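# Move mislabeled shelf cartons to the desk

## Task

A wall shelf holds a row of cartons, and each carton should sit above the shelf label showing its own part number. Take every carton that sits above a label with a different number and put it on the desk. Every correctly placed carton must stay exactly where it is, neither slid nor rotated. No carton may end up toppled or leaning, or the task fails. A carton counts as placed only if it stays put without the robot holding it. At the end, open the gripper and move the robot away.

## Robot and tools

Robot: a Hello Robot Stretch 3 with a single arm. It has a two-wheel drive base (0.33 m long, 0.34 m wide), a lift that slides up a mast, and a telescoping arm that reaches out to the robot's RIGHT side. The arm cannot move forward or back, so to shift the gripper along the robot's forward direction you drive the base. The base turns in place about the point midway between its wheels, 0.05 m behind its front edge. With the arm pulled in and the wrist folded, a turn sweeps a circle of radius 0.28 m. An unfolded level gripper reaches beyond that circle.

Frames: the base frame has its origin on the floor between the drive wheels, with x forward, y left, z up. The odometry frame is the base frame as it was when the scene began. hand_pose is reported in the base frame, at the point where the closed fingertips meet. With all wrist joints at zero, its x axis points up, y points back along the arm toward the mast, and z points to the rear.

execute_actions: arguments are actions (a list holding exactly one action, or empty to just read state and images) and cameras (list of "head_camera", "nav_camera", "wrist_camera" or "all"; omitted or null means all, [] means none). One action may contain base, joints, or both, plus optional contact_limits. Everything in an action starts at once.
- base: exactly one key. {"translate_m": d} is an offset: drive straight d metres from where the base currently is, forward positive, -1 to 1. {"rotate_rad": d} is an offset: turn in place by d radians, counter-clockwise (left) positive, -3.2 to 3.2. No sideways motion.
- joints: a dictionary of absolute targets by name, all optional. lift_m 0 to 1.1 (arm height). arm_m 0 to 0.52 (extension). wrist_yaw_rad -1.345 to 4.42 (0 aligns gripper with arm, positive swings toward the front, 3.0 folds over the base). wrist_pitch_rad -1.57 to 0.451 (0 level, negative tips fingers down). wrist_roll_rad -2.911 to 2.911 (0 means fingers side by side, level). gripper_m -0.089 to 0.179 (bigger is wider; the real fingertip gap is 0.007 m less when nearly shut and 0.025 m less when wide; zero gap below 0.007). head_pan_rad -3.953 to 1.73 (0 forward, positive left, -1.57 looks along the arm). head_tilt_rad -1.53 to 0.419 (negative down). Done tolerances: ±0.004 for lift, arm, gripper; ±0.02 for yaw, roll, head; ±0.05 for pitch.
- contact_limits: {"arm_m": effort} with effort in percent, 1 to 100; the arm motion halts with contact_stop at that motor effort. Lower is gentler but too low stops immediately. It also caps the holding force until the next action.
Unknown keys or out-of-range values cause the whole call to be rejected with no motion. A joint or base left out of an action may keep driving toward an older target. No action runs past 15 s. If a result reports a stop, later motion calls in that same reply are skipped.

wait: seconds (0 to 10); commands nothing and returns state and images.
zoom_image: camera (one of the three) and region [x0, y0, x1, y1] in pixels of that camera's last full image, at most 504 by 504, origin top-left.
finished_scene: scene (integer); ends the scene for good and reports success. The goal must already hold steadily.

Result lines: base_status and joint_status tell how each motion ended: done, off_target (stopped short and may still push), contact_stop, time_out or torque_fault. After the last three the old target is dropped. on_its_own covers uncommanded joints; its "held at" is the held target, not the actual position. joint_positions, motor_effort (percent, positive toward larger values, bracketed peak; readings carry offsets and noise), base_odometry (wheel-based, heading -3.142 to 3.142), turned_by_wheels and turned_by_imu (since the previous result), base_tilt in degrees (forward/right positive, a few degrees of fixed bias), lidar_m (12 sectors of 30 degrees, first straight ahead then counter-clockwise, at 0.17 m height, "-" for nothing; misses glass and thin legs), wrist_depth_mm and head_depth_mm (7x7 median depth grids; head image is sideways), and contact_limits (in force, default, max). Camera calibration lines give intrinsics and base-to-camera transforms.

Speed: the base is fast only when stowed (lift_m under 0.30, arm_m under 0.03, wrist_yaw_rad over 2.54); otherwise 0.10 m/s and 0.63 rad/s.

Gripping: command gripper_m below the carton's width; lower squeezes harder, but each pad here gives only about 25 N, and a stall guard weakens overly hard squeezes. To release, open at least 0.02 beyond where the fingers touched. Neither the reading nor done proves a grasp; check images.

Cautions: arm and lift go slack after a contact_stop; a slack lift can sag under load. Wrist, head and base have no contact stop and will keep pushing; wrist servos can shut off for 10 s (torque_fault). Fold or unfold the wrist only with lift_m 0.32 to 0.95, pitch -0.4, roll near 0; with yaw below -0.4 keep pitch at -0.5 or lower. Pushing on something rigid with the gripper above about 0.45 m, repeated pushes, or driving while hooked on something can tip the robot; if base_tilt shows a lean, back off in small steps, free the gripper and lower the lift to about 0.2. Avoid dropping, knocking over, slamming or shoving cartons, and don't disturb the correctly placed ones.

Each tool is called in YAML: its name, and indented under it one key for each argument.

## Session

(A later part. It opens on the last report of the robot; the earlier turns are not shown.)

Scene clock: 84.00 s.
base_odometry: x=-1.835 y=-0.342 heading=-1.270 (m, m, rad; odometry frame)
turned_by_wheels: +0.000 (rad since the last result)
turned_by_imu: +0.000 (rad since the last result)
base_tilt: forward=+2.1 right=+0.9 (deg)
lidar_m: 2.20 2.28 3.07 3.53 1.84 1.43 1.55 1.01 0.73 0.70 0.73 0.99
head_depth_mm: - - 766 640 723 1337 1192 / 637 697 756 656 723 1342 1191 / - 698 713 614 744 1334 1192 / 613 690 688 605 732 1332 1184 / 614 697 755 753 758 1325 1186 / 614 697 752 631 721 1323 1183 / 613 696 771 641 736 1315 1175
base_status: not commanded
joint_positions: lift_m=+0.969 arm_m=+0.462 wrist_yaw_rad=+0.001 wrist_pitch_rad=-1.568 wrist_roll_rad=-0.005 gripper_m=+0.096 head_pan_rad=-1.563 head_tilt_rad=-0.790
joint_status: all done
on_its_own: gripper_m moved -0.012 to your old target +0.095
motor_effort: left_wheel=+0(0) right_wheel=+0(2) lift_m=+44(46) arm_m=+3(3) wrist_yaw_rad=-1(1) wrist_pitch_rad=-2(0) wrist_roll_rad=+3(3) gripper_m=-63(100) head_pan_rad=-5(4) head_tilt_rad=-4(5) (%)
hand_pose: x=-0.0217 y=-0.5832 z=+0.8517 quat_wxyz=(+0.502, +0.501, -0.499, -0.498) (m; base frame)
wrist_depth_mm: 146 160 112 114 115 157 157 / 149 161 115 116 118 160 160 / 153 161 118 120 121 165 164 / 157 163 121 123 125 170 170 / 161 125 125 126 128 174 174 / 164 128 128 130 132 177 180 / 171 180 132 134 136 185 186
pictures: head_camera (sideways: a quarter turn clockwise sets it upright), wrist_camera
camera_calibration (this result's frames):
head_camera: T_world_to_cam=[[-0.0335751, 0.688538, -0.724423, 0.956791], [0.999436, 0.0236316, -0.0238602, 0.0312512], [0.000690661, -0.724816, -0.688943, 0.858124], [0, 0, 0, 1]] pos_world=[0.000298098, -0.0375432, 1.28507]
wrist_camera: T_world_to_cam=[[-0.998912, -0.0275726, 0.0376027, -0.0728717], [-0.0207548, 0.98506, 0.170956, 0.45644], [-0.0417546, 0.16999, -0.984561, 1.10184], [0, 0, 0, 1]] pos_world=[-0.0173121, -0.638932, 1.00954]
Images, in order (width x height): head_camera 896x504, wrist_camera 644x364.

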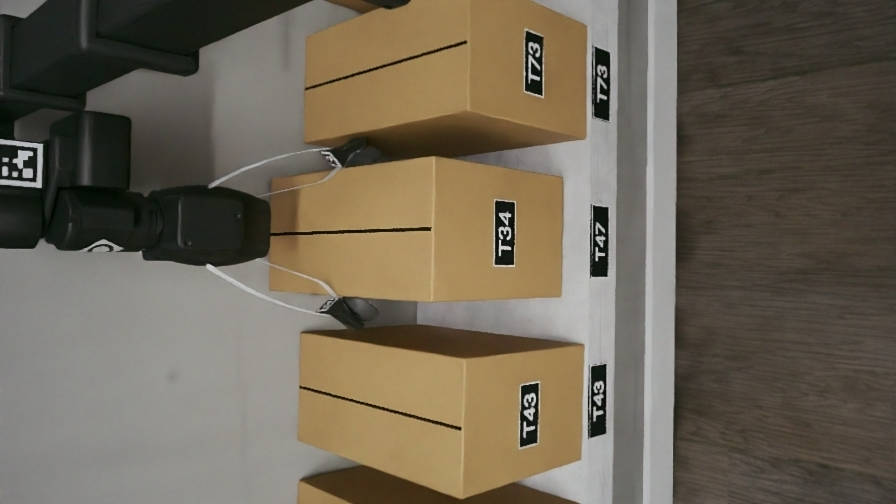

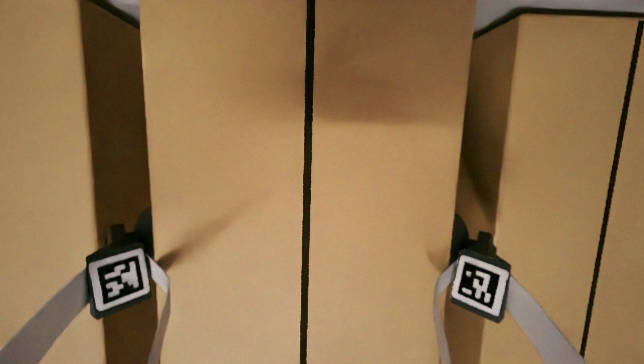

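execute_actions:
  actions:
    - {"joints":{"arm_m":0.05,"lift_m":0.99}}
  cameras: ["wrist_camera"]

execute_actions:
  actions:
    - {"base":{"rotate_rad":1.355},"joints":{"head_pan_rad":0,"head_tilt_rad":-0.5,"lift_m":1.09}}
  cameras: []

execute_actions:
  actions:
    - {"base":{"translate_m":1.0}}
  cameras: ["wrist_camera"]

execute_actions:
  actions:
    - {"base":{"translate_m":1.0}}

Scene clock: 94.17 s.
base_odometry: x=-1.835 y=-0.342 heading=-1.270 (m, m, rad; odometry frame)
turned_by_wheels: +0.000 (rad since the last result)
turned_by_imu: -0.001 (rad since the last result)
base_tilt: forward=+1.9 right=+0.8 (deg)
lidar_m: 2.20 2.27 3.07 3.51 1.85 1.43 1.55 1.01 0.73 0.70 0.73 0.99
head_depth_mm: 615 - - - - 1335 1192 / 614 686 - - - 1325 353 / 614 685 - - - - 343 / 614 698 805 884 - - 345 / 614 700 771 831 743 403 345 / 614 697 752 633 721 1321 1160 / 614 697 770 640 737 1314 1175
base_status: not commanded
joint_positions: lift_m=+0.989 arm_m=+0.050 wrist_yaw_rad=+0.001 wrist_pitch_rad=-1.568 wrist_roll_rad=-0.005 gripper_m=+0.096 head_pan_rad=-1.563 head_tilt_rad=-0.790
joint_status: all done
motor_effort: left_wheel=+0(0) right_wheel=+0(1) lift_m=+44(44) arm_m=-4(4) wrist_yaw_rad=-1(1) wrist_pitch_rad=-2(2) wrist_roll_rad=+4(3) gripper_m=-62(64) head_pan_rad=-4(5) head_tilt_rad=-3(4) (%)
hand_pose: x=-0.0217 y=-0.1720 z=+0.8717 quat_wxyz=(+0.502, +0.501, -0.499, -0.498) (m; base frame)
wrist_depth_mm: 950 952 112 114 115 - - / 979 966 115 117 118 - - / - - 118 120 121 - - / - - 122 123 125 - - / - 125 125 127 128 - - / - 128 129 130 132 - - / - - 132 134 137 - -
pictures: wrist_camera
camera_calibration (this result's frames):
wrist_camera: T_world_to_cam=[[-0.998912, -0.027556, 0.0376144, -0.0622913], [-0.0207551, 0.985136, 0.170518, 0.0482836], [-0.0417541, 0.169552, -0.984636, 1.05162], [0, 0, 0, 1]] pos_world=[-0.017312, -0.227586, 1.02957]
Images, in order (width x height): wrist_camera 644x364.

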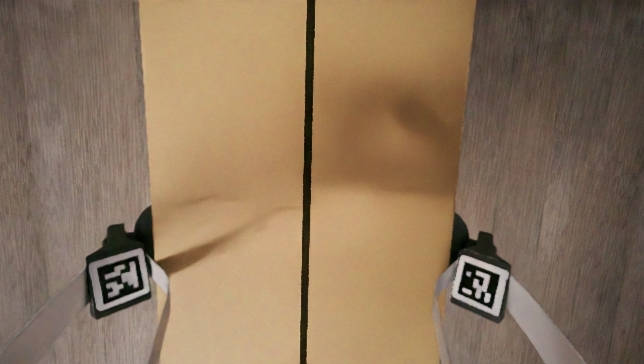

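Scene clock: 97.30 s.
base_odometry: x=-1.835 y=-0.342 heading=+0.085 (m, m, rad; odometry frame)
turned_by_wheels: +1.355 (rad since the last result)
turned_by_imu: +1.372 (rad since the last result)
base_tilt: forward=+1.9 right=+0.8 (deg)
lidar_m: 3.53 2.34 1.43 1.55 1.33 0.80 0.70 0.71 0.83 1.51 2.20 2.60
head_depth_mm: 3880 - 3958 2801 2074 1669 1383 / 3906 - - 2788 2063 1649 1372 / 3866 - - 2762 2054 1653 1369 / 3750 3943 - 2760 2058 1641 1356 / 3650 3924 - 2717 2045 1638 1365 / 3593 3736 3739 2696 2048 1632 1356 / 3548 3803 - 2686 2028 1628 1346
base_status: done
joint_positions: lift_m=+1.089 arm_m=+0.050 wrist_yaw_rad=+0.001 wrist_pitch_rad=-1.568 wrist_roll_rad=-0.005 gripper_m=+0.096 head_pan_rad=-0.007 head_tilt_rad=-0.507
joint_status: all done
motor_effort: left_wheel=-2(9) right_wheel=+4(8) lift_m=+44(46) arm_m=-3(4) wrist_yaw_rad=-1(1) wrist_pitch_rad=-2(2) wrist_roll_rad=+3(3) gripper_m=-63(64) head_pan_rad=+3(48) head_tilt_rad=+3(23) (%)
hand_pose: x=-0.0217 y=-0.1720 z=+0.9717 quat_wxyz=(+0.502, +0.501, -0.499, -0.498) (m; base frame)
wrist_depth_mm: - - 112 113 115 917 400 / - - 115 116 118 962 467 / - - 118 120 121 - 427 / - - 121 123 125 - 497 / - 126 125 127 128 - 506 / - 128 128 130 132 - 522 / - - 132 134 136 - 488
pictures: none
No camera images: the call's "cameras" was empty. Leave "cameras" out to get every camera's image.

Scene clock: 108.53 s.
base_odometry: x=-0.839 y=-0.257 heading=+0.085 (m, m, rad; odometry frame)
turned_by_wheels: +0.000 (rad since the last result)
turned_by_imu: +0.001 (rad since the last result)
base_tilt: forward=+2.0 right=+0.9 (deg)
lidar_m: 2.58 3.05 1.75 1.46 1.38 1.90 1.67 1.68 1.98 1.98 1.99 2.35
head_depth_mm: 3007 3287 3597 2811 2078 1653 1372 / 2933 3119 3494 2777 2073 1658 1374 / 2842 3016 3418 2758 2067 1645 1360 / 2822 2976 3377 2752 2053 1641 1360 / 2749 2919 3254 2719 2035 1637 1364 / 2694 2864 3191 2688 2037 1628 1354 / 2639 2804 3033 2697 2029 1623 1344
base_status: done
joint_positions: lift_m=+1.089 arm_m=+0.050 wrist_yaw_rad=+0.001 wrist_pitch_rad=-1.568 wrist_roll_rad=-0.005 gripper_m=+0.096 head_pan_rad=-0.007 head_tilt_rad=-0.507
joint_status: not commanded
motor_effort: left_wheel=-3(5) right_wheel=+3(9) lift_m=+44(44) arm_m=-3(3) wrist_yaw_rad=-1(1) wrist_pitch_rad=-2(2) wrist_roll_rad=+3(4) gripper_m=-63(63) head_pan_rad=+4(3) head_tilt_rad=+3(3) (%)
hand_pose: x=-0.0217 y=-0.1720 z=+0.9717 quat_wxyz=(+0.502, +0.501, -0.499, -0.498) (m; base frame)
wrist_depth_mm: - - 112 113 115 - - / - - 115 116 118 - - / - - 118 120 121 - - / - - 122 123 125 - - / - 126 125 126 128 - - / - 128 128 130 132 - - / - - 132 135 136 - -
pictures: wrist_camera
camera_calibration (this result's frames):
wrist_camera: T_world_to_cam=[[-0.998912, -0.0275717, 0.0376145, -0.0660553], [-0.0207705, 0.985136, 0.170518, 0.0312312], [-0.0417568, 0.169551, -0.984636, 1.15008], [0, 0, 0, 1]] pos_world=[-0.0173112, -0.227586, 1.12957]
Images, in order (width x height): wrist_camera 644x364.

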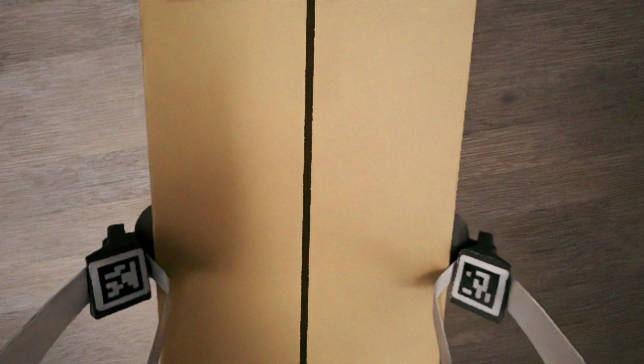

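Scene clock: 119.77 s.
base_odometry: x=+0.158 y=-0.173 heading=+0.085 (m, m, rad; odometry frame)
turned_by_wheels: +0.000 (rad since the last result)
turned_by_imu: +0.001 (rad since the last result)
base_tilt: forward=+2.0 right=+0.8 (deg)
lidar_m: 2.10 1.63 2.25 1.61 1.99 1.93 2.64 2.65 2.00 1.76 1.76 1.90
head_depth_mm: 2021 2218 1850 2649 2055 1652 1370 / 1978 2161 1842 2524 2064 1661 1373 / 1939 2101 1824 2511 2061 1643 1370 / 1896 2062 1802 2469 2049 1641 1363 / 1858 1996 1787 2386 2056 1643 1356 / 1810 1955 1757 2353 2043 1627 1358 / 1777 1919 1742 2296 2020 1628 1350
base_status: done
joint_positions: lift_m=+1.089 arm_m=+0.050 wrist_yaw_rad=+0.001 wrist_pitch_rad=-1.568 wrist_roll_rad=-0.005 gripper_m=+0.096 head_pan_rad=-0.007 head_tilt_rad=-0.507
joint_status: not commanded
motor_effort: left_wheel=-3(6) right_wheel=+3(8) lift_m=+44(44) arm_m=-3(3) wrist_yaw_rad=-1(1) wrist_pitch_rad=-2(2) wrist_roll_rad=+3(3) gripper_m=-61(62) head_pan_rad=+4(4) head_tilt_rad=+4(3) (%)
hand_pose: x=-0.0217 y=-0.1720 z=+0.9717 quat_wxyz=(+0.502, +0.501, -0.499, -0.498) (m; base frame)
wrist_depth_mm: - - 112 113 115 - - / - - 115 116 118 - - / - - 118 119 121 - - / - - 121 123 125 - - / - 125 125 126 128 - - / - 128 128 130 132 - - / - - 132 134 137 - -
pictures: head_camera (sideways: a quarter turn clockwise sets it upright), nav_camera (sideways: a quarter turn counterclockwise sets it upright), wrist_camera
camera_calibration (this result's frames):
head_camera: T_world_to_cam=[[-0.459052, -0.0250963, -0.888055, 1.17272], [-0.00165105, 0.999623, -0.0273957, 0.0419702], [0.888408, -0.0111098, -0.45892, 0.553458], [0, 0, 0, 1]] pos_world=[0.0467099, -0.00637476, 1.29658]
nav_camera: T_world_to_cam=[[0.452277, 0.0310043, 0.891339, -1.12163], [-0.0215573, -0.998724, 0.0456781, -0.00737919], [0.891617, -0.039874, -0.451031, 0.543479], [0, 0, 0, 1]] pos_world=[0.0225536, 0.0490764, 1.24522]
wrist_camera: T_world_to_cam=[[-0.998912, -0.0275714, 0.0376145, -0.0660553], [-0.0207702, 0.985136, 0.170518, 0.0312312], [-0.0417567, 0.169551, -0.984636, 1.15008], [0, 0, 0, 1]] pos_world=[-0.0173112, -0.227586, 1.12957]
Images, in order (width x height): head_camera 896x504, nav_camera 672x504, wrist_camera 644x364.

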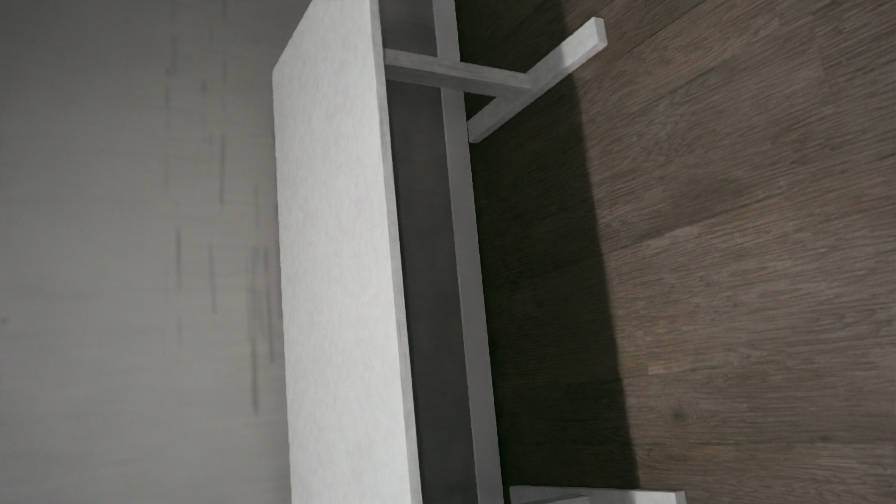

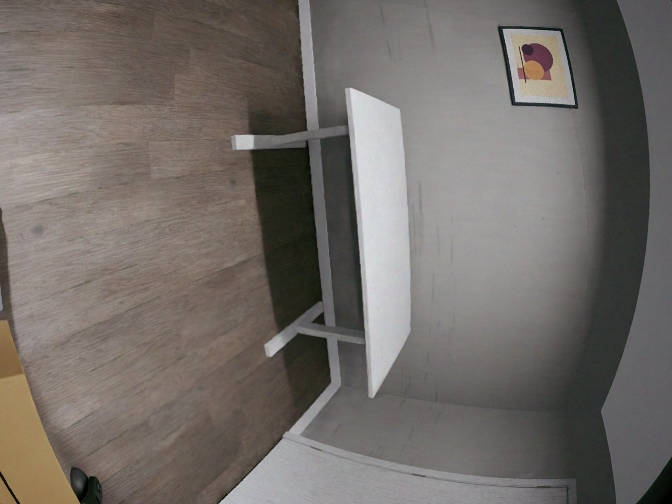

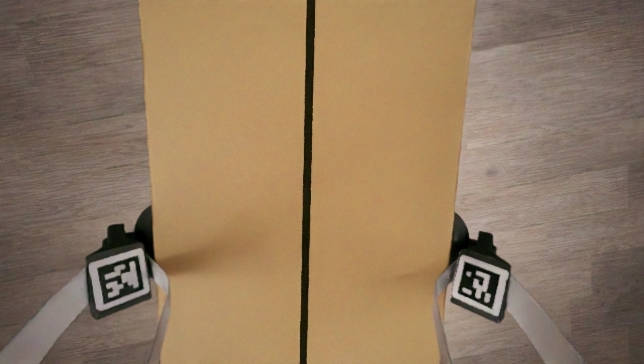

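execute_actions:
  actions:
    - {"base":{"translate_m":0.85},"joints":{"head_tilt_rad":-0.7}}
  cameras: ["head_camera","nav_camera"]

Scene clock: 136.83 s.
base_odometry: x=+1.005 y=-0.101 heading=+0.085 (m, m, rad; odometry frame)
turned_by_wheels: +0.000 (rad since the last result)
turned_by_imu: +0.001 (rad since the last result)
base_tilt: forward=+2.0 right=+0.9 (deg)
lidar_m: 1.28 0.89 1.52 2.17 2.18 2.21 3.44 2.95 1.78 1.55 1.56 1.12
head_depth_mm: 1229 1386 1181 914 809 1442 1231 / 1196 1347 1168 909 785 1431 1233 / 1172 1324 1166 905 761 1430 1237 / 1150 1287 1154 902 755 1426 1229 / 1126 1260 1154 897 736 1418 1229 / 1108 1226 1151 894 733 1386 1223 / 1078 1202 1144 891 732 1351 1224
base_status: done
joint_positions: lift_m=+1.089 arm_m=+0.050 wrist_yaw_rad=+0.001 wrist_pitch_rad=-1.568 wrist_roll_rad=-0.005 gripper_m=+0.096 head_pan_rad=-0.007 head_tilt_rad=-0.691
joint_status: all done
motor_effort: left_wheel=-3(4) right_wheel=+4(9) lift_m=+44(44) arm_m=-3(4) wrist_yaw_rad=+0(1) wrist_pitch_rad=-2(2) wrist_roll_rad=+3(3) gripper_m=-61(62) head_pan_rad=+3(4) head_tilt_rad=-3(18) (%)
hand_pose: x=-0.0217 y=-0.1720 z=+0.9717 quat_wxyz=(+0.502, +0.501, -0.499, -0.498) (m; base frame)
wrist_depth_mm: - - 112 113 115 - - / - - 115 116 118 - - / - - 118 119 121 - - / - - 121 123 124 - - / - 125 125 126 128 - - / - 128 128 130 132 - - / - - 132 134 136 - -
pictures: head_camera (sideways: a quarter turn clockwise sets it upright), nav_camera (sideways: a quarter turn counterclockwise sets it upright)
camera_calibration (this result's frames):
head_camera: T_world_to_cam=[[-0.613769, -0.0240599, -0.789119, 1.04465], [-0.00661557, 0.999657, -0.0253336, 0.0393095], [0.789458, -0.0103285, -0.613718, 0.755463], [0, 0, 0, 1]] pos_world=[0.045031, -0.00635894, 1.28899]
nav_camera: T_world_to_cam=[[0.607709, 0.0299623, 0.793594, -0.995126], [-0.0128565, -0.998786, 0.0475544, -0.00986387], [0.794055, -0.0391021, -0.606586, 0.746463], [0, 0, 0, 1]] pos_world=[0.0118872, 0.0491526, 1.24299]
Images, in order (width x height): head_camera 896x504, nav_camera 672x504.

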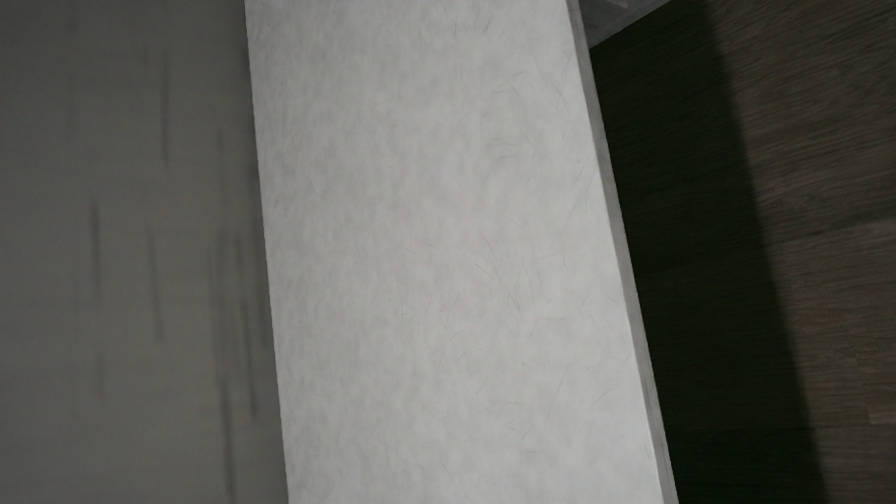

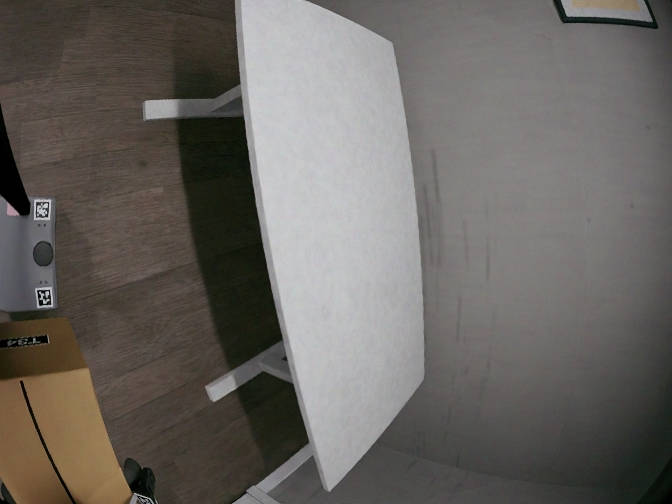

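execute_actions:
  actions:
    - {"base":{"translate_m":0.13}}
  cameras: []

execute_actions:
  actions:
    - {"base":{"rotate_rad":1.745},"joints":{"head_pan_rad":-1.57,"head_tilt_rad":-0.8}}
  cameras: ["nav_camera"]

execute_actions:
  actions:
    - {"joints":{"arm_m":0.45,"lift_m":1.03}}

Scene clock: 143.50 s.
base_odometry: x=+1.134 y=-0.090 heading=+0.084 (m, m, rad; odometry frame)
turned_by_wheels: +0.000 (rad since the last result)
turned_by_imu: -0.001 (rad since the last result)
base_tilt: forward=+1.9 right=+0.9 (deg)
lidar_m: 1.15 0.85 0.80 2.20 2.01 2.31 3.56 2.90 1.75 1.53 1.53 1.01
head_depth_mm: 1101 1234 1181 913 748 1351 1243 / 1078 1213 1171 909 744 672 1244 / 1053 1181 1165 905 741 655 1236 / 1031 1154 1158 900 740 638 1233 / 1012 1125 1156 898 735 623 1227 / 989 1107 1144 894 732 622 1204 / 967 1076 1141 889 729 619 1175
base_status: done
joint_positions: lift_m=+1.089 arm_m=+0.050 wrist_yaw_rad=+0.001 wrist_pitch_rad=-1.568 wrist_roll_rad=-0.005 gripper_m=+0.096 head_pan_rad=-0.007 head_tilt_rad=-0.691
joint_status: not commanded
motor_effort: left_wheel=-3(5) right_wheel=+3(9) lift_m=+43(44) arm_m=-4(3) wrist_yaw_rad=-1(1) wrist_pitch_rad=-2(2) wrist_roll_rad=+3(4) gripper_m=-62(62) head_pan_rad=+3(4) head_tilt_rad=-4(4) (%)
hand_pose: x=-0.0217 y=-0.1720 z=+0.9717 quat_wxyz=(+0.502, +0.501, -0.499, -0.498) (m; base frame)
wrist_depth_mm: - - 112 114 115 - - / - - 115 117 118 - - / - - 118 120 121 - - / - - 121 123 124 - - / - 126 125 127 128 - - / - 128 129 130 132 - - / - - 132 134 137 - -
pictures: none
No camera images: the call's "cameras" was empty. Leave "cameras" out to get every camera's image.

Scene clock: 147.23 s.
base_odometry: x=+1.134 y=-0.090 heading=+1.829 (m, m, rad; odometry frame)
turned_by_wheels: +1.745 (rad since the last result)
turned_by_imu: +1.767 (rad since the last result)
base_tilt: forward=+1.9 right=+0.9 (deg)
lidar_m: 2.20 2.00 2.73 3.57 2.29 1.63 1.53 1.03 1.01 1.15 0.80 1.57
head_depth_mm: - - 938 812 683 634 1207 / - - - - - 295 - / - - - - - 295 - / 1018 1152 - - - 294 - / 1032 1151 978 818 332 293 - / 1028 1146 975 797 675 622 1182 / 1026 1143 970 794 673 1260 1176
base_status: done
joint_positions: lift_m=+1.089 arm_m=+0.050 wrist_yaw_rad=+0.001 wrist_pitch_rad=-1.568 wrist_roll_rad=-0.005 gripper_m=+0.096 head_pan_rad=-1.563 head_tilt_rad=-0.790
joint_status: all done
motor_effort: left_wheel=-3(10) right_wheel=+4(8) lift_m=+44(44) arm_m=-4(3) wrist_yaw_rad=-1(1) wrist_pitch_rad=-2(2) wrist_roll_rad=+3(3) gripper_m=-63(63) head_pan_rad=-5(46) head_tilt_rad=-4(13) (%)
hand_pose: x=-0.0217 y=-0.1720 z=+0.9717 quat_wxyz=(+0.502, +0.501, -0.499, -0.498) (m; base frame)
wrist_depth_mm: 376 373 112 113 115 397 403 / - - 115 117 118 - - / - - 118 120 121 - - / - - 121 123 125 - - / - 126 125 127 128 - - / - 128 128 130 132 - - / - - 132 135 137 - -
pictures: nav_camera (sideways: a quarter turn counterclockwise sets it upright)
camera_calibration (this result's frames):
nav_camera: T_world_to_cam=[[0.0395082, -0.682512, 0.729806, -0.908517], [-0.99883, -0.0065981, 0.0479014, -0.00429504], [-0.027878, -0.730845, -0.681974, 0.849541], [0, 0, 0, 1]] pos_world=[0.0552874, 0.000780749, 1.24261]
Images, in order (width x height): nav_camera 672x504.

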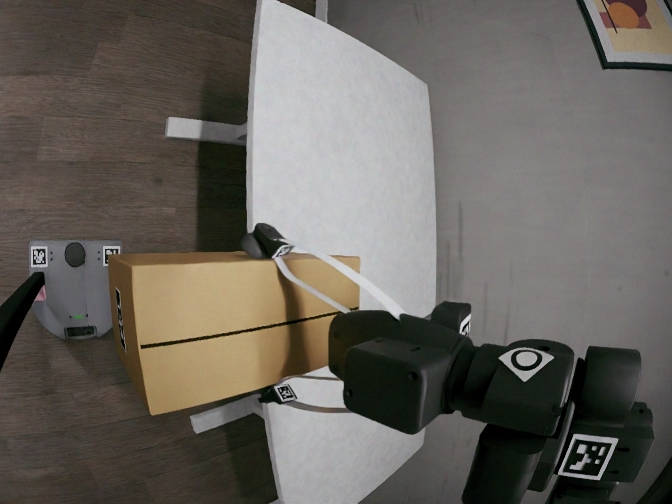

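Scene clock: 151.37 s.
base_odometry: x=+1.134 y=-0.090 heading=+1.829 (m, m, rad; odometry frame)
turned_by_wheels: +0.000 (rad since the last result)
turned_by_imu: -0.001 (rad since the last result)
base_tilt: forward=+2.0 right=+0.9 (deg)
lidar_m: 2.20 2.01 2.73 3.56 2.29 1.63 1.53 1.03 1.01 1.15 0.80 1.57
head_depth_mm: 1062 1167 993 809 685 1311 1192 / 1059 1164 988 807 682 1299 1191 / 1059 1147 586 573 666 1303 1187 / 1027 1119 584 573 665 1293 1188 / 1031 1147 945 779 677 1293 1182 / 1029 1148 974 798 675 1266 1179 / 1024 1138 972 794 674 1263 1173
base_status: not commanded
joint_positions: lift_m=+1.031 arm_m=+0.450 wrist_yaw_rad=+0.001 wrist_pitch_rad=-1.568 wrist_roll_rad=-0.004 gripper_m=+0.096 head_pan_rad=-1.563 head_tilt_rad=-0.790
joint_status: all done
motor_effort: left_wheel=-3(3) right_wheel=+4(3) lift_m=+17(40) arm_m=+3(3) wrist_yaw_rad=-1(1) wrist_pitch_rad=-2(2) wrist_roll_rad=+3(3) gripper_m=-62(61) head_pan_rad=-4(5) head_tilt_rad=-4(4) (%)
hand_pose: x=-0.0217 y=-0.5713 z=+0.9130 quat_wxyz=(+0.502, +0.501, -0.499, -0.498) (m; base frame)
wrist_depth_mm: 321 317 112 114 115 335 340 / 327 325 115 116 118 350 350 / 332 337 118 120 121 356 360 / 344 344 122 123 125 368 370 / 355 126 125 127 128 376 380 / 359 128 128 130 132 390 394 / 378 375 132 134 136 398 406
pictures: head_camera (sideways: a quarter turn clockwise sets it upright), nav_camera (sideways: a quarter turn counterclockwise sets it upright), wrist_camera
camera_calibration (this result's frames):
head_camera: T_world_to_cam=[[-0.0335791, 0.688353, -0.724598, 0.957019], [0.999436, 0.0236335, -0.0238643, 0.0312565], [0.000697691, -0.72499, -0.688759, 0.857885], [0, 0, 0, 1]] pos_world=[0.000298426, -0.0375475, 1.28508]
nav_camera: T_world_to_cam=[[0.0393961, -0.68268, 0.729654, -0.908319], [-0.998831, -0.00644274, 0.0479017, -0.00429535], [-0.0280006, -0.730689, -0.682136, 0.849753], [0, 0, 0, 1]] pos_world=[0.0552874, 0.000785726, 1.24261]
wrist_camera: T_world_to_cam=[[-0.998918, -0.0273375, 0.0376175, -0.0747252], [-0.0205446, 0.985163, 0.170387, 0.434817], [-0.0417174, 0.16943, -0.984659, 1.15991], [0, 0, 0, 1]] pos_world=[-0.0173227, -0.626932, 1.07084]
Images, in order (width x height): head_camera 896x504, nav_camera 672x504, wrist_camera 644x364.

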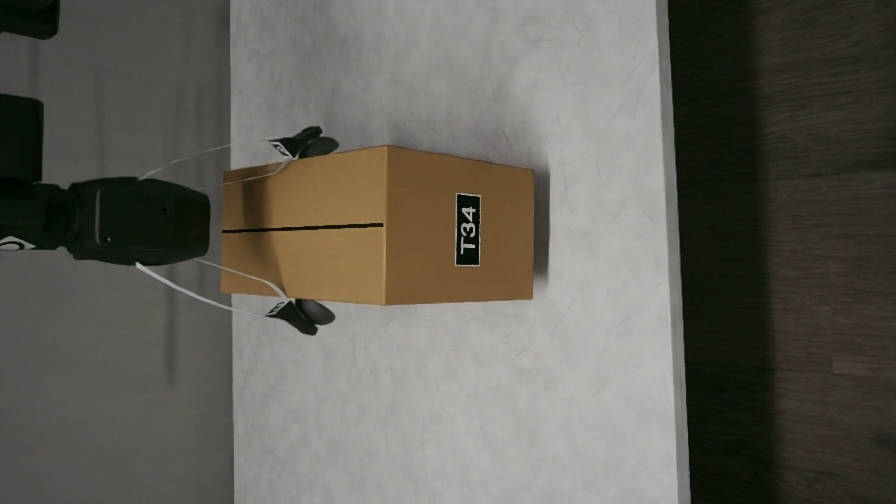

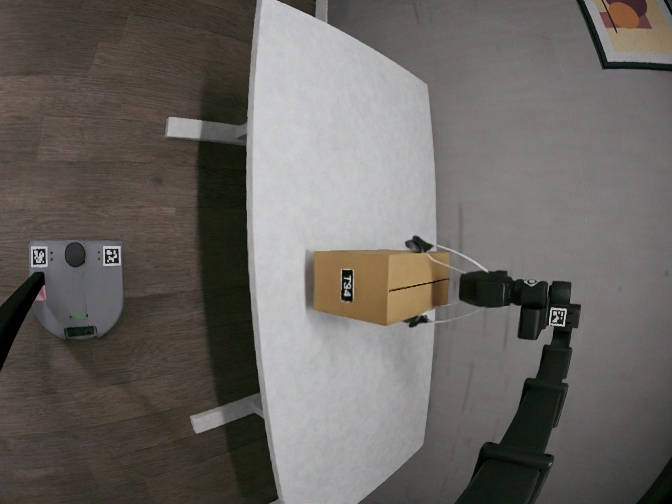

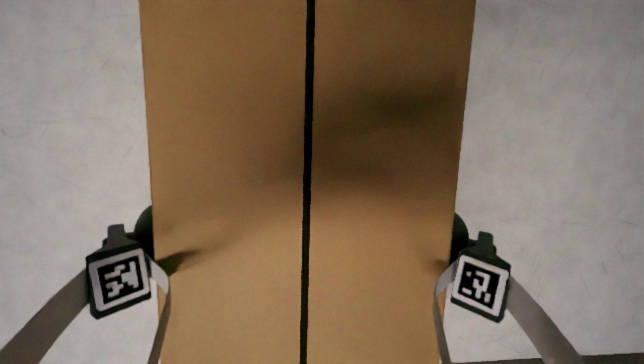

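execute_actions:
  actions:
    - {"joints":{"lift_m":0.995}}
  cameras: ["head_camera"]

Scene clock: 154.67 s.
base_odometry: x=+1.134 y=-0.090 heading=+1.829 (m, m, rad; odometry frame)
turned_by_wheels: +0.000 (rad since the last result)
turned_by_imu: -0.001 (rad since the last result)
base_tilt: forward=+1.9 right=+0.9 (deg)
lidar_m: 2.20 2.01 2.72 3.57 2.29 1.62 1.53 1.03 1.01 1.15 0.80 1.58
head_depth_mm: - 1189 993 810 685 1309 1192 / 1074 1160 991 806 685 1301 1192 / - 1154 657 588 666 1302 1188 / 1028 1138 643 572 659 1297 1184 / 1034 1148 978 777 677 1292 1186 / 1029 1148 977 797 676 1266 1181 / 1028 1137 971 792 673 1261 1176
base_status: not commanded
joint_positions: lift_m=+0.996 arm_m=+0.450 wrist_yaw_rad=+0.001 wrist_pitch_rad=-1.568 wrist_roll_rad=-0.004 gripper_m=+0.096 head_pan_rad=-1.563 head_tilt_rad=-0.790
joint_status: all done
motor_effort: left_wheel=-3(3) right_wheel=+4(4) lift_m=+17(16) arm_m=+4(4) wrist_yaw_rad=-1(1) wrist_pitch_rad=-2(2) wrist_roll_rad=+3(3) gripper_m=-62(63) head_pan_rad=-4(4) head_tilt_rad=-4(4) (%)
hand_pose: x=-0.0217 y=-0.5713 z=+0.8780 quat_wxyz=(+0.502, +0.501, -0.499, -0.498) (m; base frame)
wrist_depth_mm: 286 284 112 114 115 303 309 / 293 293 115 117 118 311 316 / 301 298 118 120 121 319 326 / 309 308 121 123 125 330 333 / 316 125 125 127 128 340 344 / 324 128 129 130 132 347 355 / 338 338 132 134 136 359 362
pictures: head_camera (sideways: a quarter turn clockwise sets it upright)
camera_calibration (this result's frames):
head_camera: T_world_to_cam=[[-0.0335792, 0.688353, -0.724598, 0.957018], [0.999436, 0.0236336, -0.0238643, 0.0312565], [0.000697777, -0.72499, -0.688759, 0.857885], [0, 0, 0, 1]] pos_world=[0.000298431, -0.0375475, 1.28508]
Images, in order (width x height): head_camera 896x504.

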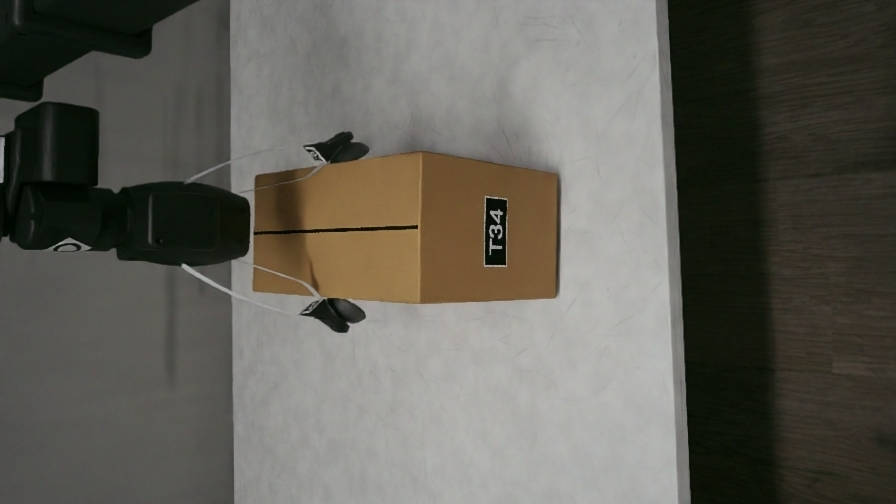

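execute_actions:
  actions:
    - {"joints":{"lift_m":0.986}}
  cameras: ["head_camera"]

Scene clock: 157.53 s.
base_odometry: x=+1.134 y=-0.090 heading=+1.829 (m, m, rad; odometry frame)
turned_by_wheels: +0.000 (rad since the last result)
turned_by_imu: -0.001 (rad since the last result)
base_tilt: forward=+2.0 right=+0.9 (deg)
lidar_m: 2.20 2.00 2.73 3.56 2.29 1.63 1.53 1.03 1.01 1.15 0.80 1.57
head_depth_mm: - 1188 994 811 686 1309 1198 / 1068 1160 989 809 683 1309 1189 / - 1162 681 588 667 1302 1183 / 1035 1139 660 585 660 1293 1184 / 1033 1149 977 778 676 1291 1184 / 1030 1147 974 798 676 1263 1175 / 1028 1138 971 793 672 1265 1174
base_status: not commanded
joint_positions: lift_m=+0.987 arm_m=+0.450 wrist_yaw_rad=+0.001 wrist_pitch_rad=-1.568 wrist_roll_rad=-0.004 gripper_m=+0.096 head_pan_rad=-1.563 head_tilt_rad=-0.790
joint_status: all done
motor_effort: left_wheel=-3(3) right_wheel=+4(4) lift_m=+16(17) arm_m=+3(4) wrist_yaw_rad=-1(1) wrist_pitch_rad=-2(2) wrist_roll_rad=+3(3) gripper_m=-62(63) head_pan_rad=-4(3) head_tilt_rad=-4(5) (%)
hand_pose: x=-0.0217 y=-0.5713 z=+0.8690 quat_wxyz=(+0.502, +0.501, -0.499, -0.498) (m; base frame)
wrist_depth_mm: 278 278 112 114 115 293 297 / 285 285 115 117 118 302 310 / 292 292 118 120 121 313 315 / 301 299 121 123 125 320 322 / 308 125 125 127 128 325 335 / 314 128 129 130 132 337 345 / 329 327 132 134 136 349 352
pictures: head_camera (sideways: a quarter turn clockwise sets it upright)
camera_calibration (this result's frames):
head_camera: T_world_to_cam=[[-0.0335791, 0.688354, -0.724598, 0.957018], [0.999436, 0.0236335, -0.0238643, 0.0312565], [0.000697689, -0.72499, -0.688759, 0.857885], [0, 0, 0, 1]] pos_world=[0.000298426, -0.0375475, 1.28508]
Images, in order (width x height): head_camera 896x504.

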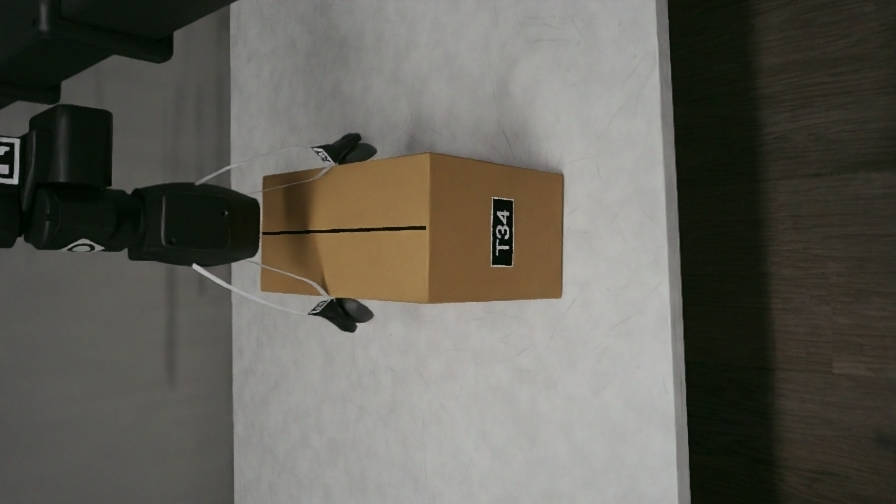

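execute_actions:
  actions:
    - {"joints":{"lift_m":0.981}}
  cameras: []

execute_actions:
  actions:
    - {"joints":{"gripper_m":0.17}}
  cameras: []

wait:
  seconds: 1

execute_actions:
  actions:
    - {"joints":{"lift_m":1.09}}
  cameras: []

execute_actions:
  actions:
    - {"joints":{"arm_m":0.0}}
  cameras: ["nav_camera"]

Scene clock: 161.90 s.
base_odometry: x=+1.134 y=-0.090 heading=+1.829 (m, m, rad; odometry frame)
turned_by_wheels: +0.000 (rad since the last result)
turned_by_imu: -0.001 (rad since the last result)
base_tilt: forward=+2.0 right=+0.9 (deg)
lidar_m: 2.19 2.01 2.73 3.56 2.29 1.62 1.53 1.03 1.01 1.15 0.80 1.57
head_depth_mm: - 1182 993 811 684 1309 1187 / 1072 1166 988 810 683 1302 1188 / - 1159 689 593 665 1297 1188 / 1034 1139 668 589 660 1294 1193 / 1034 1147 989 780 677 1290 1179 / 1024 1146 971 795 674 1274 1182 / 1021 1146 968 796 673 1264 1181
base_status: not commanded
joint_positions: lift_m=+0.982 arm_m=+0.450 wrist_yaw_rad=+0.001 wrist_pitch_rad=-1.569 wrist_roll_rad=-0.004 gripper_m=+0.096 head_pan_rad=-1.563 head_tilt_rad=-0.790
joint_status: all done
motor_effort: left_wheel=-4(4) right_wheel=+5(5) lift_m=+10(17) arm_m=+3(4) wrist_yaw_rad=+0(1) wrist_pitch_rad=-1(2) wrist_roll_rad=+4(3) gripper_m=-63(62) head_pan_rad=-4(5) head_tilt_rad=-4(5) (%)
hand_pose: x=-0.0217 y=-0.5711 z=+0.8643 quat_wxyz=(+0.502, +0.501, -0.499, -0.498) (m; base frame)
wrist_depth_mm: 274 275 112 113 115 290 296 / 280 282 115 117 118 299 302 / 290 286 118 119 121 308 311 / 297 296 121 123 124 314 320 / 304 125 125 127 128 326 329 / 311 128 128 130 131 333 340 / 324 323 132 134 136 343 350
pictures: none
No camera images: the call's "cameras" was empty. Leave "cameras" out to get every camera's image.

Scene clock: 163.13 s.
base_odometry: x=+1.134 y=-0.090 heading=+1.829 (m, m, rad; odometry frame)
turned_by_wheels: +0.000 (rad since the last result)
turned_by_imu: +0.000 (rad since the last result)
base_tilt: forward=+1.9 right=+0.9 (deg)
lidar_m: 2.20 2.02 2.72 3.56 2.29 1.63 1.53 1.03 1.01 1.15 0.80 1.57
head_depth_mm: - 1186 993 811 684 1303 1190 / 1056 1161 986 807 681 1295 1189 / - 1155 689 593 664 1306 1188 / 1033 1151 665 589 658 1296 1183 / 1031 1154 992 778 677 1296 1185 / 1028 1146 971 797 675 1267 1182 / 1027 1141 968 793 672 1259 1174
base_status: not commanded
joint_positions: lift_m=+0.982 arm_m=+0.450 wrist_yaw_rad=+0.001 wrist_pitch_rad=-1.569 wrist_roll_rad=-0.004 gripper_m=+0.150 head_pan_rad=-1.563 head_tilt_rad=-0.790
joint_status: gripper_m off_target (ended at +0.150, target +0.170)
motor_effort: left_wheel=-3(3) right_wheel=+5(6) lift_m=+15(15) arm_m=+3(4) wrist_yaw_rad=-1(1) wrist_pitch_rad=-1(1) wrist_roll_rad=+3(3) gripper_m=+99(100) head_pan_rad=-4(4) head_tilt_rad=-5(4) (%)
hand_pose: x=-0.0217 y=-0.5711 z=+0.8641 quat_wxyz=(+0.502, +0.501, -0.499, -0.498) (m; base frame)
wrist_depth_mm: 273 273 111 113 114 290 295 / 281 281 114 116 117 297 302 / 288 287 117 119 120 306 309 / 295 295 120 122 123 316 321 / 303 123 124 125 127 323 329 / 308 127 127 129 131 - 336 / 324 323 131 133 135 345 351
pictures: none
No camera images: the call's "cameras" was empty. Leave "cameras" out to get every camera's image.

Scene clock: 164.13 s.
base_odometry: x=+1.134 y=-0.090 heading=+1.829 (m, m, rad; odometry frame)
turned_by_wheels: +0.000 (rad since the last result)
turned_by_imu: +0.000 (rad since the last result)
base_tilt: forward=+2.0 right=+0.9 (deg)
lidar_m: 2.20 2.01 2.72 3.57 2.30 1.62 1.53 1.03 1.01 1.15 0.80 1.57
head_depth_mm: - 1194 993 810 684 1304 1195 / 1057 1159 1004 809 683 1306 1188 / - 1157 690 593 665 1298 1187 / 1037 1152 663 586 658 1296 1182 / 1027 1150 977 780 675 1293 1183 / 1031 1149 972 798 675 1269 1179 / 1025 1143 965 792 673 1267 1177
base_status: not commanded
joint_positions: lift_m=+0.982 arm_m=+0.450 wrist_yaw_rad=+0.001 wrist_pitch_rad=-1.569 wrist_roll_rad=-0.004 gripper_m=+0.170 head_pan_rad=-1.563 head_tilt_rad=-0.790
joint_status: gripper_m off_target (ended at +0.150, target +0.170)
on_its_own: gripper_m moved +0.020 to your old target +0.170
motor_effort: left_wheel=-4(3) right_wheel=+5(6) lift_m=+14(15) arm_m=+4(4) wrist_yaw_rad=-1(1) wrist_pitch_rad=-1(1) wrist_roll_rad=+4(3) gripper_m=+1(100) head_pan_rad=-4(4) head_tilt_rad=-4(4) (%)
hand_pose: x=-0.0217 y=-0.5711 z=+0.8641 quat_wxyz=(+0.502, +0.501, -0.499, -0.498) (m; base frame)
wrist_depth_mm: 273 276 111 113 114 291 294 / 278 281 114 116 117 297 302 / 287 287 117 119 120 306 311 / 294 296 120 122 123 316 316 / 304 124 124 126 127 322 329 / - 313 127 129 131 - 339 / 319 321 131 133 135 344 350
wait: 1.00 s; at rest by 0.27 s
pictures: head_camera (sideways: a quarter turn clockwise sets it upright), nav_camera (sideways: a quarter turn counterclockwise sets it upright), wrist_camera
camera_calibration (this result's frames):
head_camera: T_world_to_cam=[[-0.0335791, 0.688354, -0.724598, 0.957018], [0.999436, 0.0236335, -0.0238643, 0.0312565], [0.000697689, -0.72499, -0.688759, 0.857885], [0, 0, 0, 1]] pos_world=[0.000298426, -0.0375475, 1.28507]
nav_camera: T_world_to_cam=[[0.0393961, -0.682681, 0.729654, -0.908318], [-0.998831, -0.00644276, 0.0479017, -0.00429535], [-0.0280006, -0.730688, -0.682137, 0.849753], [0, 0, 0, 1]] pos_world=[0.0552874, 0.000785747, 1.24261]
wrist_camera: T_world_to_cam=[[-0.998918, -0.0273769, 0.0375902, -0.0728783], [-0.0205446, 0.984985, 0.171414, 0.441921], [-0.0417186, 0.170456, -0.984482, 1.11216], [0, 0, 0, 1]] pos_world=[-0.0173228, -0.626854, 1.02188]
Images, in order (width x height): head_camera 896x504, nav_camera 672x504, wrist_camera 644x364.

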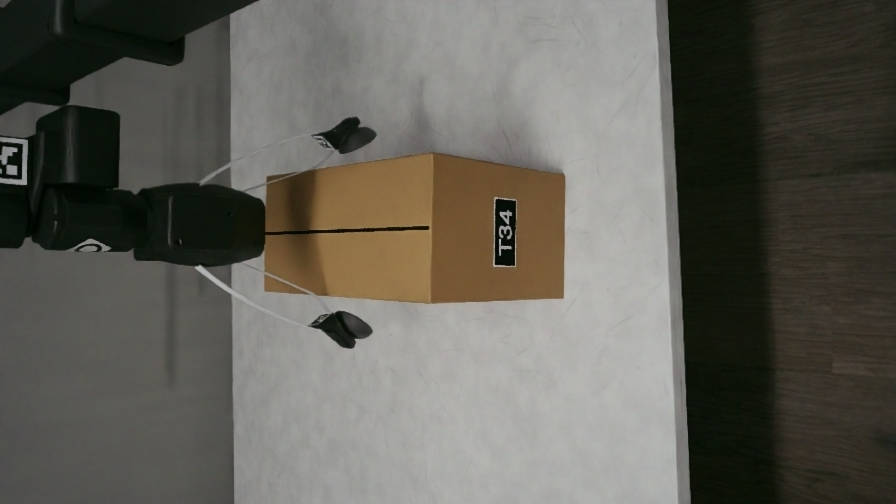

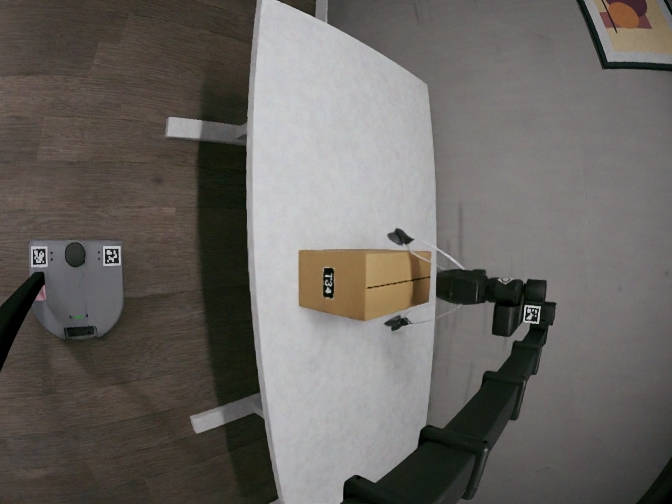

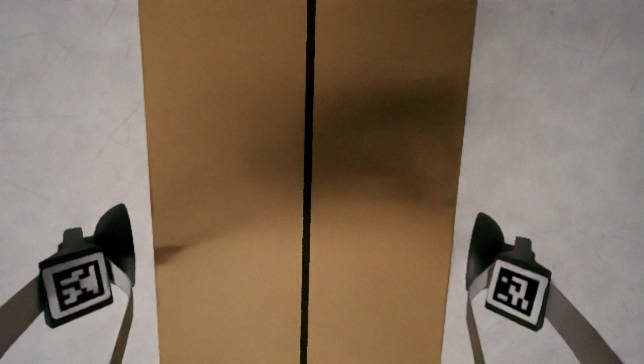

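Scene clock: 165.97 s.
base_odometry: x=+1.134 y=-0.090 heading=+1.829 (m, m, rad; odometry frame)
turned_by_wheels: +0.000 (rad since the last result)
turned_by_imu: +0.000 (rad since the last result)
base_tilt: forward=+2.0 right=+0.8 (deg)
lidar_m: 2.20 2.01 2.73 3.55 2.30 1.63 1.53 1.03 1.01 1.15 0.80 1.57
head_depth_mm: 1048 1160 993 810 684 1311 1191 / 1038 1161 991 808 683 1303 1191 / 1041 1160 714 593 666 1301 1188 / 1031 1152 665 589 658 1294 1189 / 1035 1150 973 778 677 1295 1182 / 1029 1151 973 796 676 1269 1181 / 1020 1141 966 795 673 1263 1178
base_status: not commanded
joint_positions: lift_m=+1.089 arm_m=+0.450 wrist_yaw_rad=+0.001 wrist_pitch_rad=-1.569 wrist_roll_rad=-0.004 gripper_m=+0.170 head_pan_rad=-1.563 head_tilt_rad=-0.790
joint_status: all done
motor_effort: left_wheel=-4(3) right_wheel=+5(5) lift_m=+43(46) arm_m=+3(3) wrist_yaw_rad=-1(1) wrist_pitch_rad=-1(1) wrist_roll_rad=+3(3) gripper_m=+2(0) head_pan_rad=-4(4) head_tilt_rad=-4(4) (%)
hand_pose: x=-0.0217 y=-0.5711 z=+0.9718 quat_wxyz=(+0.502, +0.501, -0.499, -0.498) (m; base frame)
wrist_depth_mm: 370 379 384 384 390 395 402 / 382 389 220 220 400 407 414 / 390 396 225 227 413 421 420 / 404 409 231 233 421 430 432 / 412 420 239 239 438 438 445 / - 436 246 245 450 - 458 / 438 439 252 254 - - -
pictures: none
No camera images: the call's "cameras" was empty. Leave "cameras" out to get every camera's image.

Scene clock: 170.47 s.
base_odometry: x=+1.134 y=-0.090 heading=+1.829 (m, m, rad; odometry frame)
turned_by_wheels: +0.000 (rad since the last result)
turned_by_imu: -0.001 (rad since the last result)
base_tilt: forward=+2.1 right=+0.8 (deg)
lidar_m: 2.19 2.01 2.73 3.55 2.29 1.62 1.53 1.03 1.01 1.15 0.80 1.58
head_depth_mm: - - - - - - 1158 / - - - - - - 1140 / - - - - - - 1141 / 1038 1129 685 - - - 1153 / 1030 1151 973 778 677 1320 1187 / 1028 1149 971 798 675 1273 1167 / 1027 1135 968 796 672 1260 1163
base_status: not commanded
joint_positions: lift_m=+1.089 arm_m=+0.000 wrist_yaw_rad=+0.001 wrist_pitch_rad=-1.569 wrist_roll_rad=-0.004 gripper_m=+0.170 head_pan_rad=-1.563 head_tilt_rad=-0.790
joint_status: all done
motor_effort: left_wheel=-3(3) right_wheel=+4(5) lift_m=+43(43) arm_m=-3(4) wrist_yaw_rad=-1(1) wrist_pitch_rad=-2(1) wrist_roll_rad=+3(3) gripper_m=+1(1) head_pan_rad=-6(4) head_tilt_rad=-5(4) (%)
hand_pose: x=-0.0217 y=-0.1217 z=+0.9718 quat_wxyz=(+0.502, +0.501, -0.499, -0.498) (m; base frame)
wrist_depth_mm: - - - - - - - / - - - - - - - / - - - - - - - / - - - - - - - / - - - - - - - / - - - - - - - / - - - - - - -
pictures: nav_camera (sideways: a quarter turn counterclockwise sets it upright)
camera_calibration (this result's frames):
nav_camera: T_world_to_cam=[[0.039396, -0.682682, 0.729652, -0.908316], [-0.998831, -0.00644276, 0.0479017, -0.00429536], [-0.0280007, -0.730687, -0.682138, 0.849755], [0, 0, 0, 1]] pos_world=[0.0552874, 0.000785889, 1.24261]
Images, in order (width x height): nav_camera 672x504.

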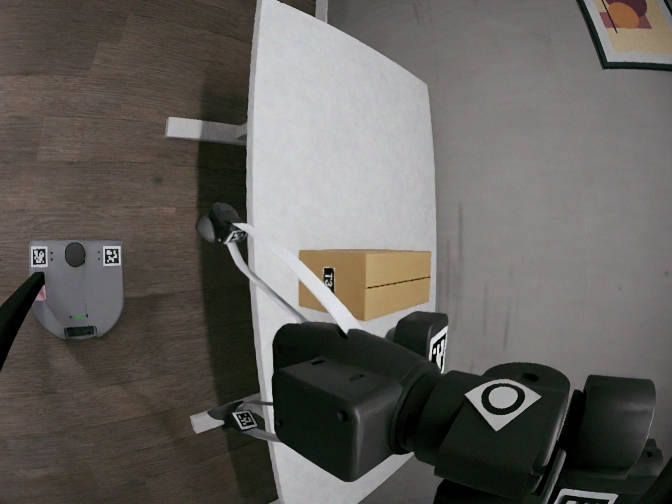

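finished_scene:
  scene: 2

The scene is finished: the task was done.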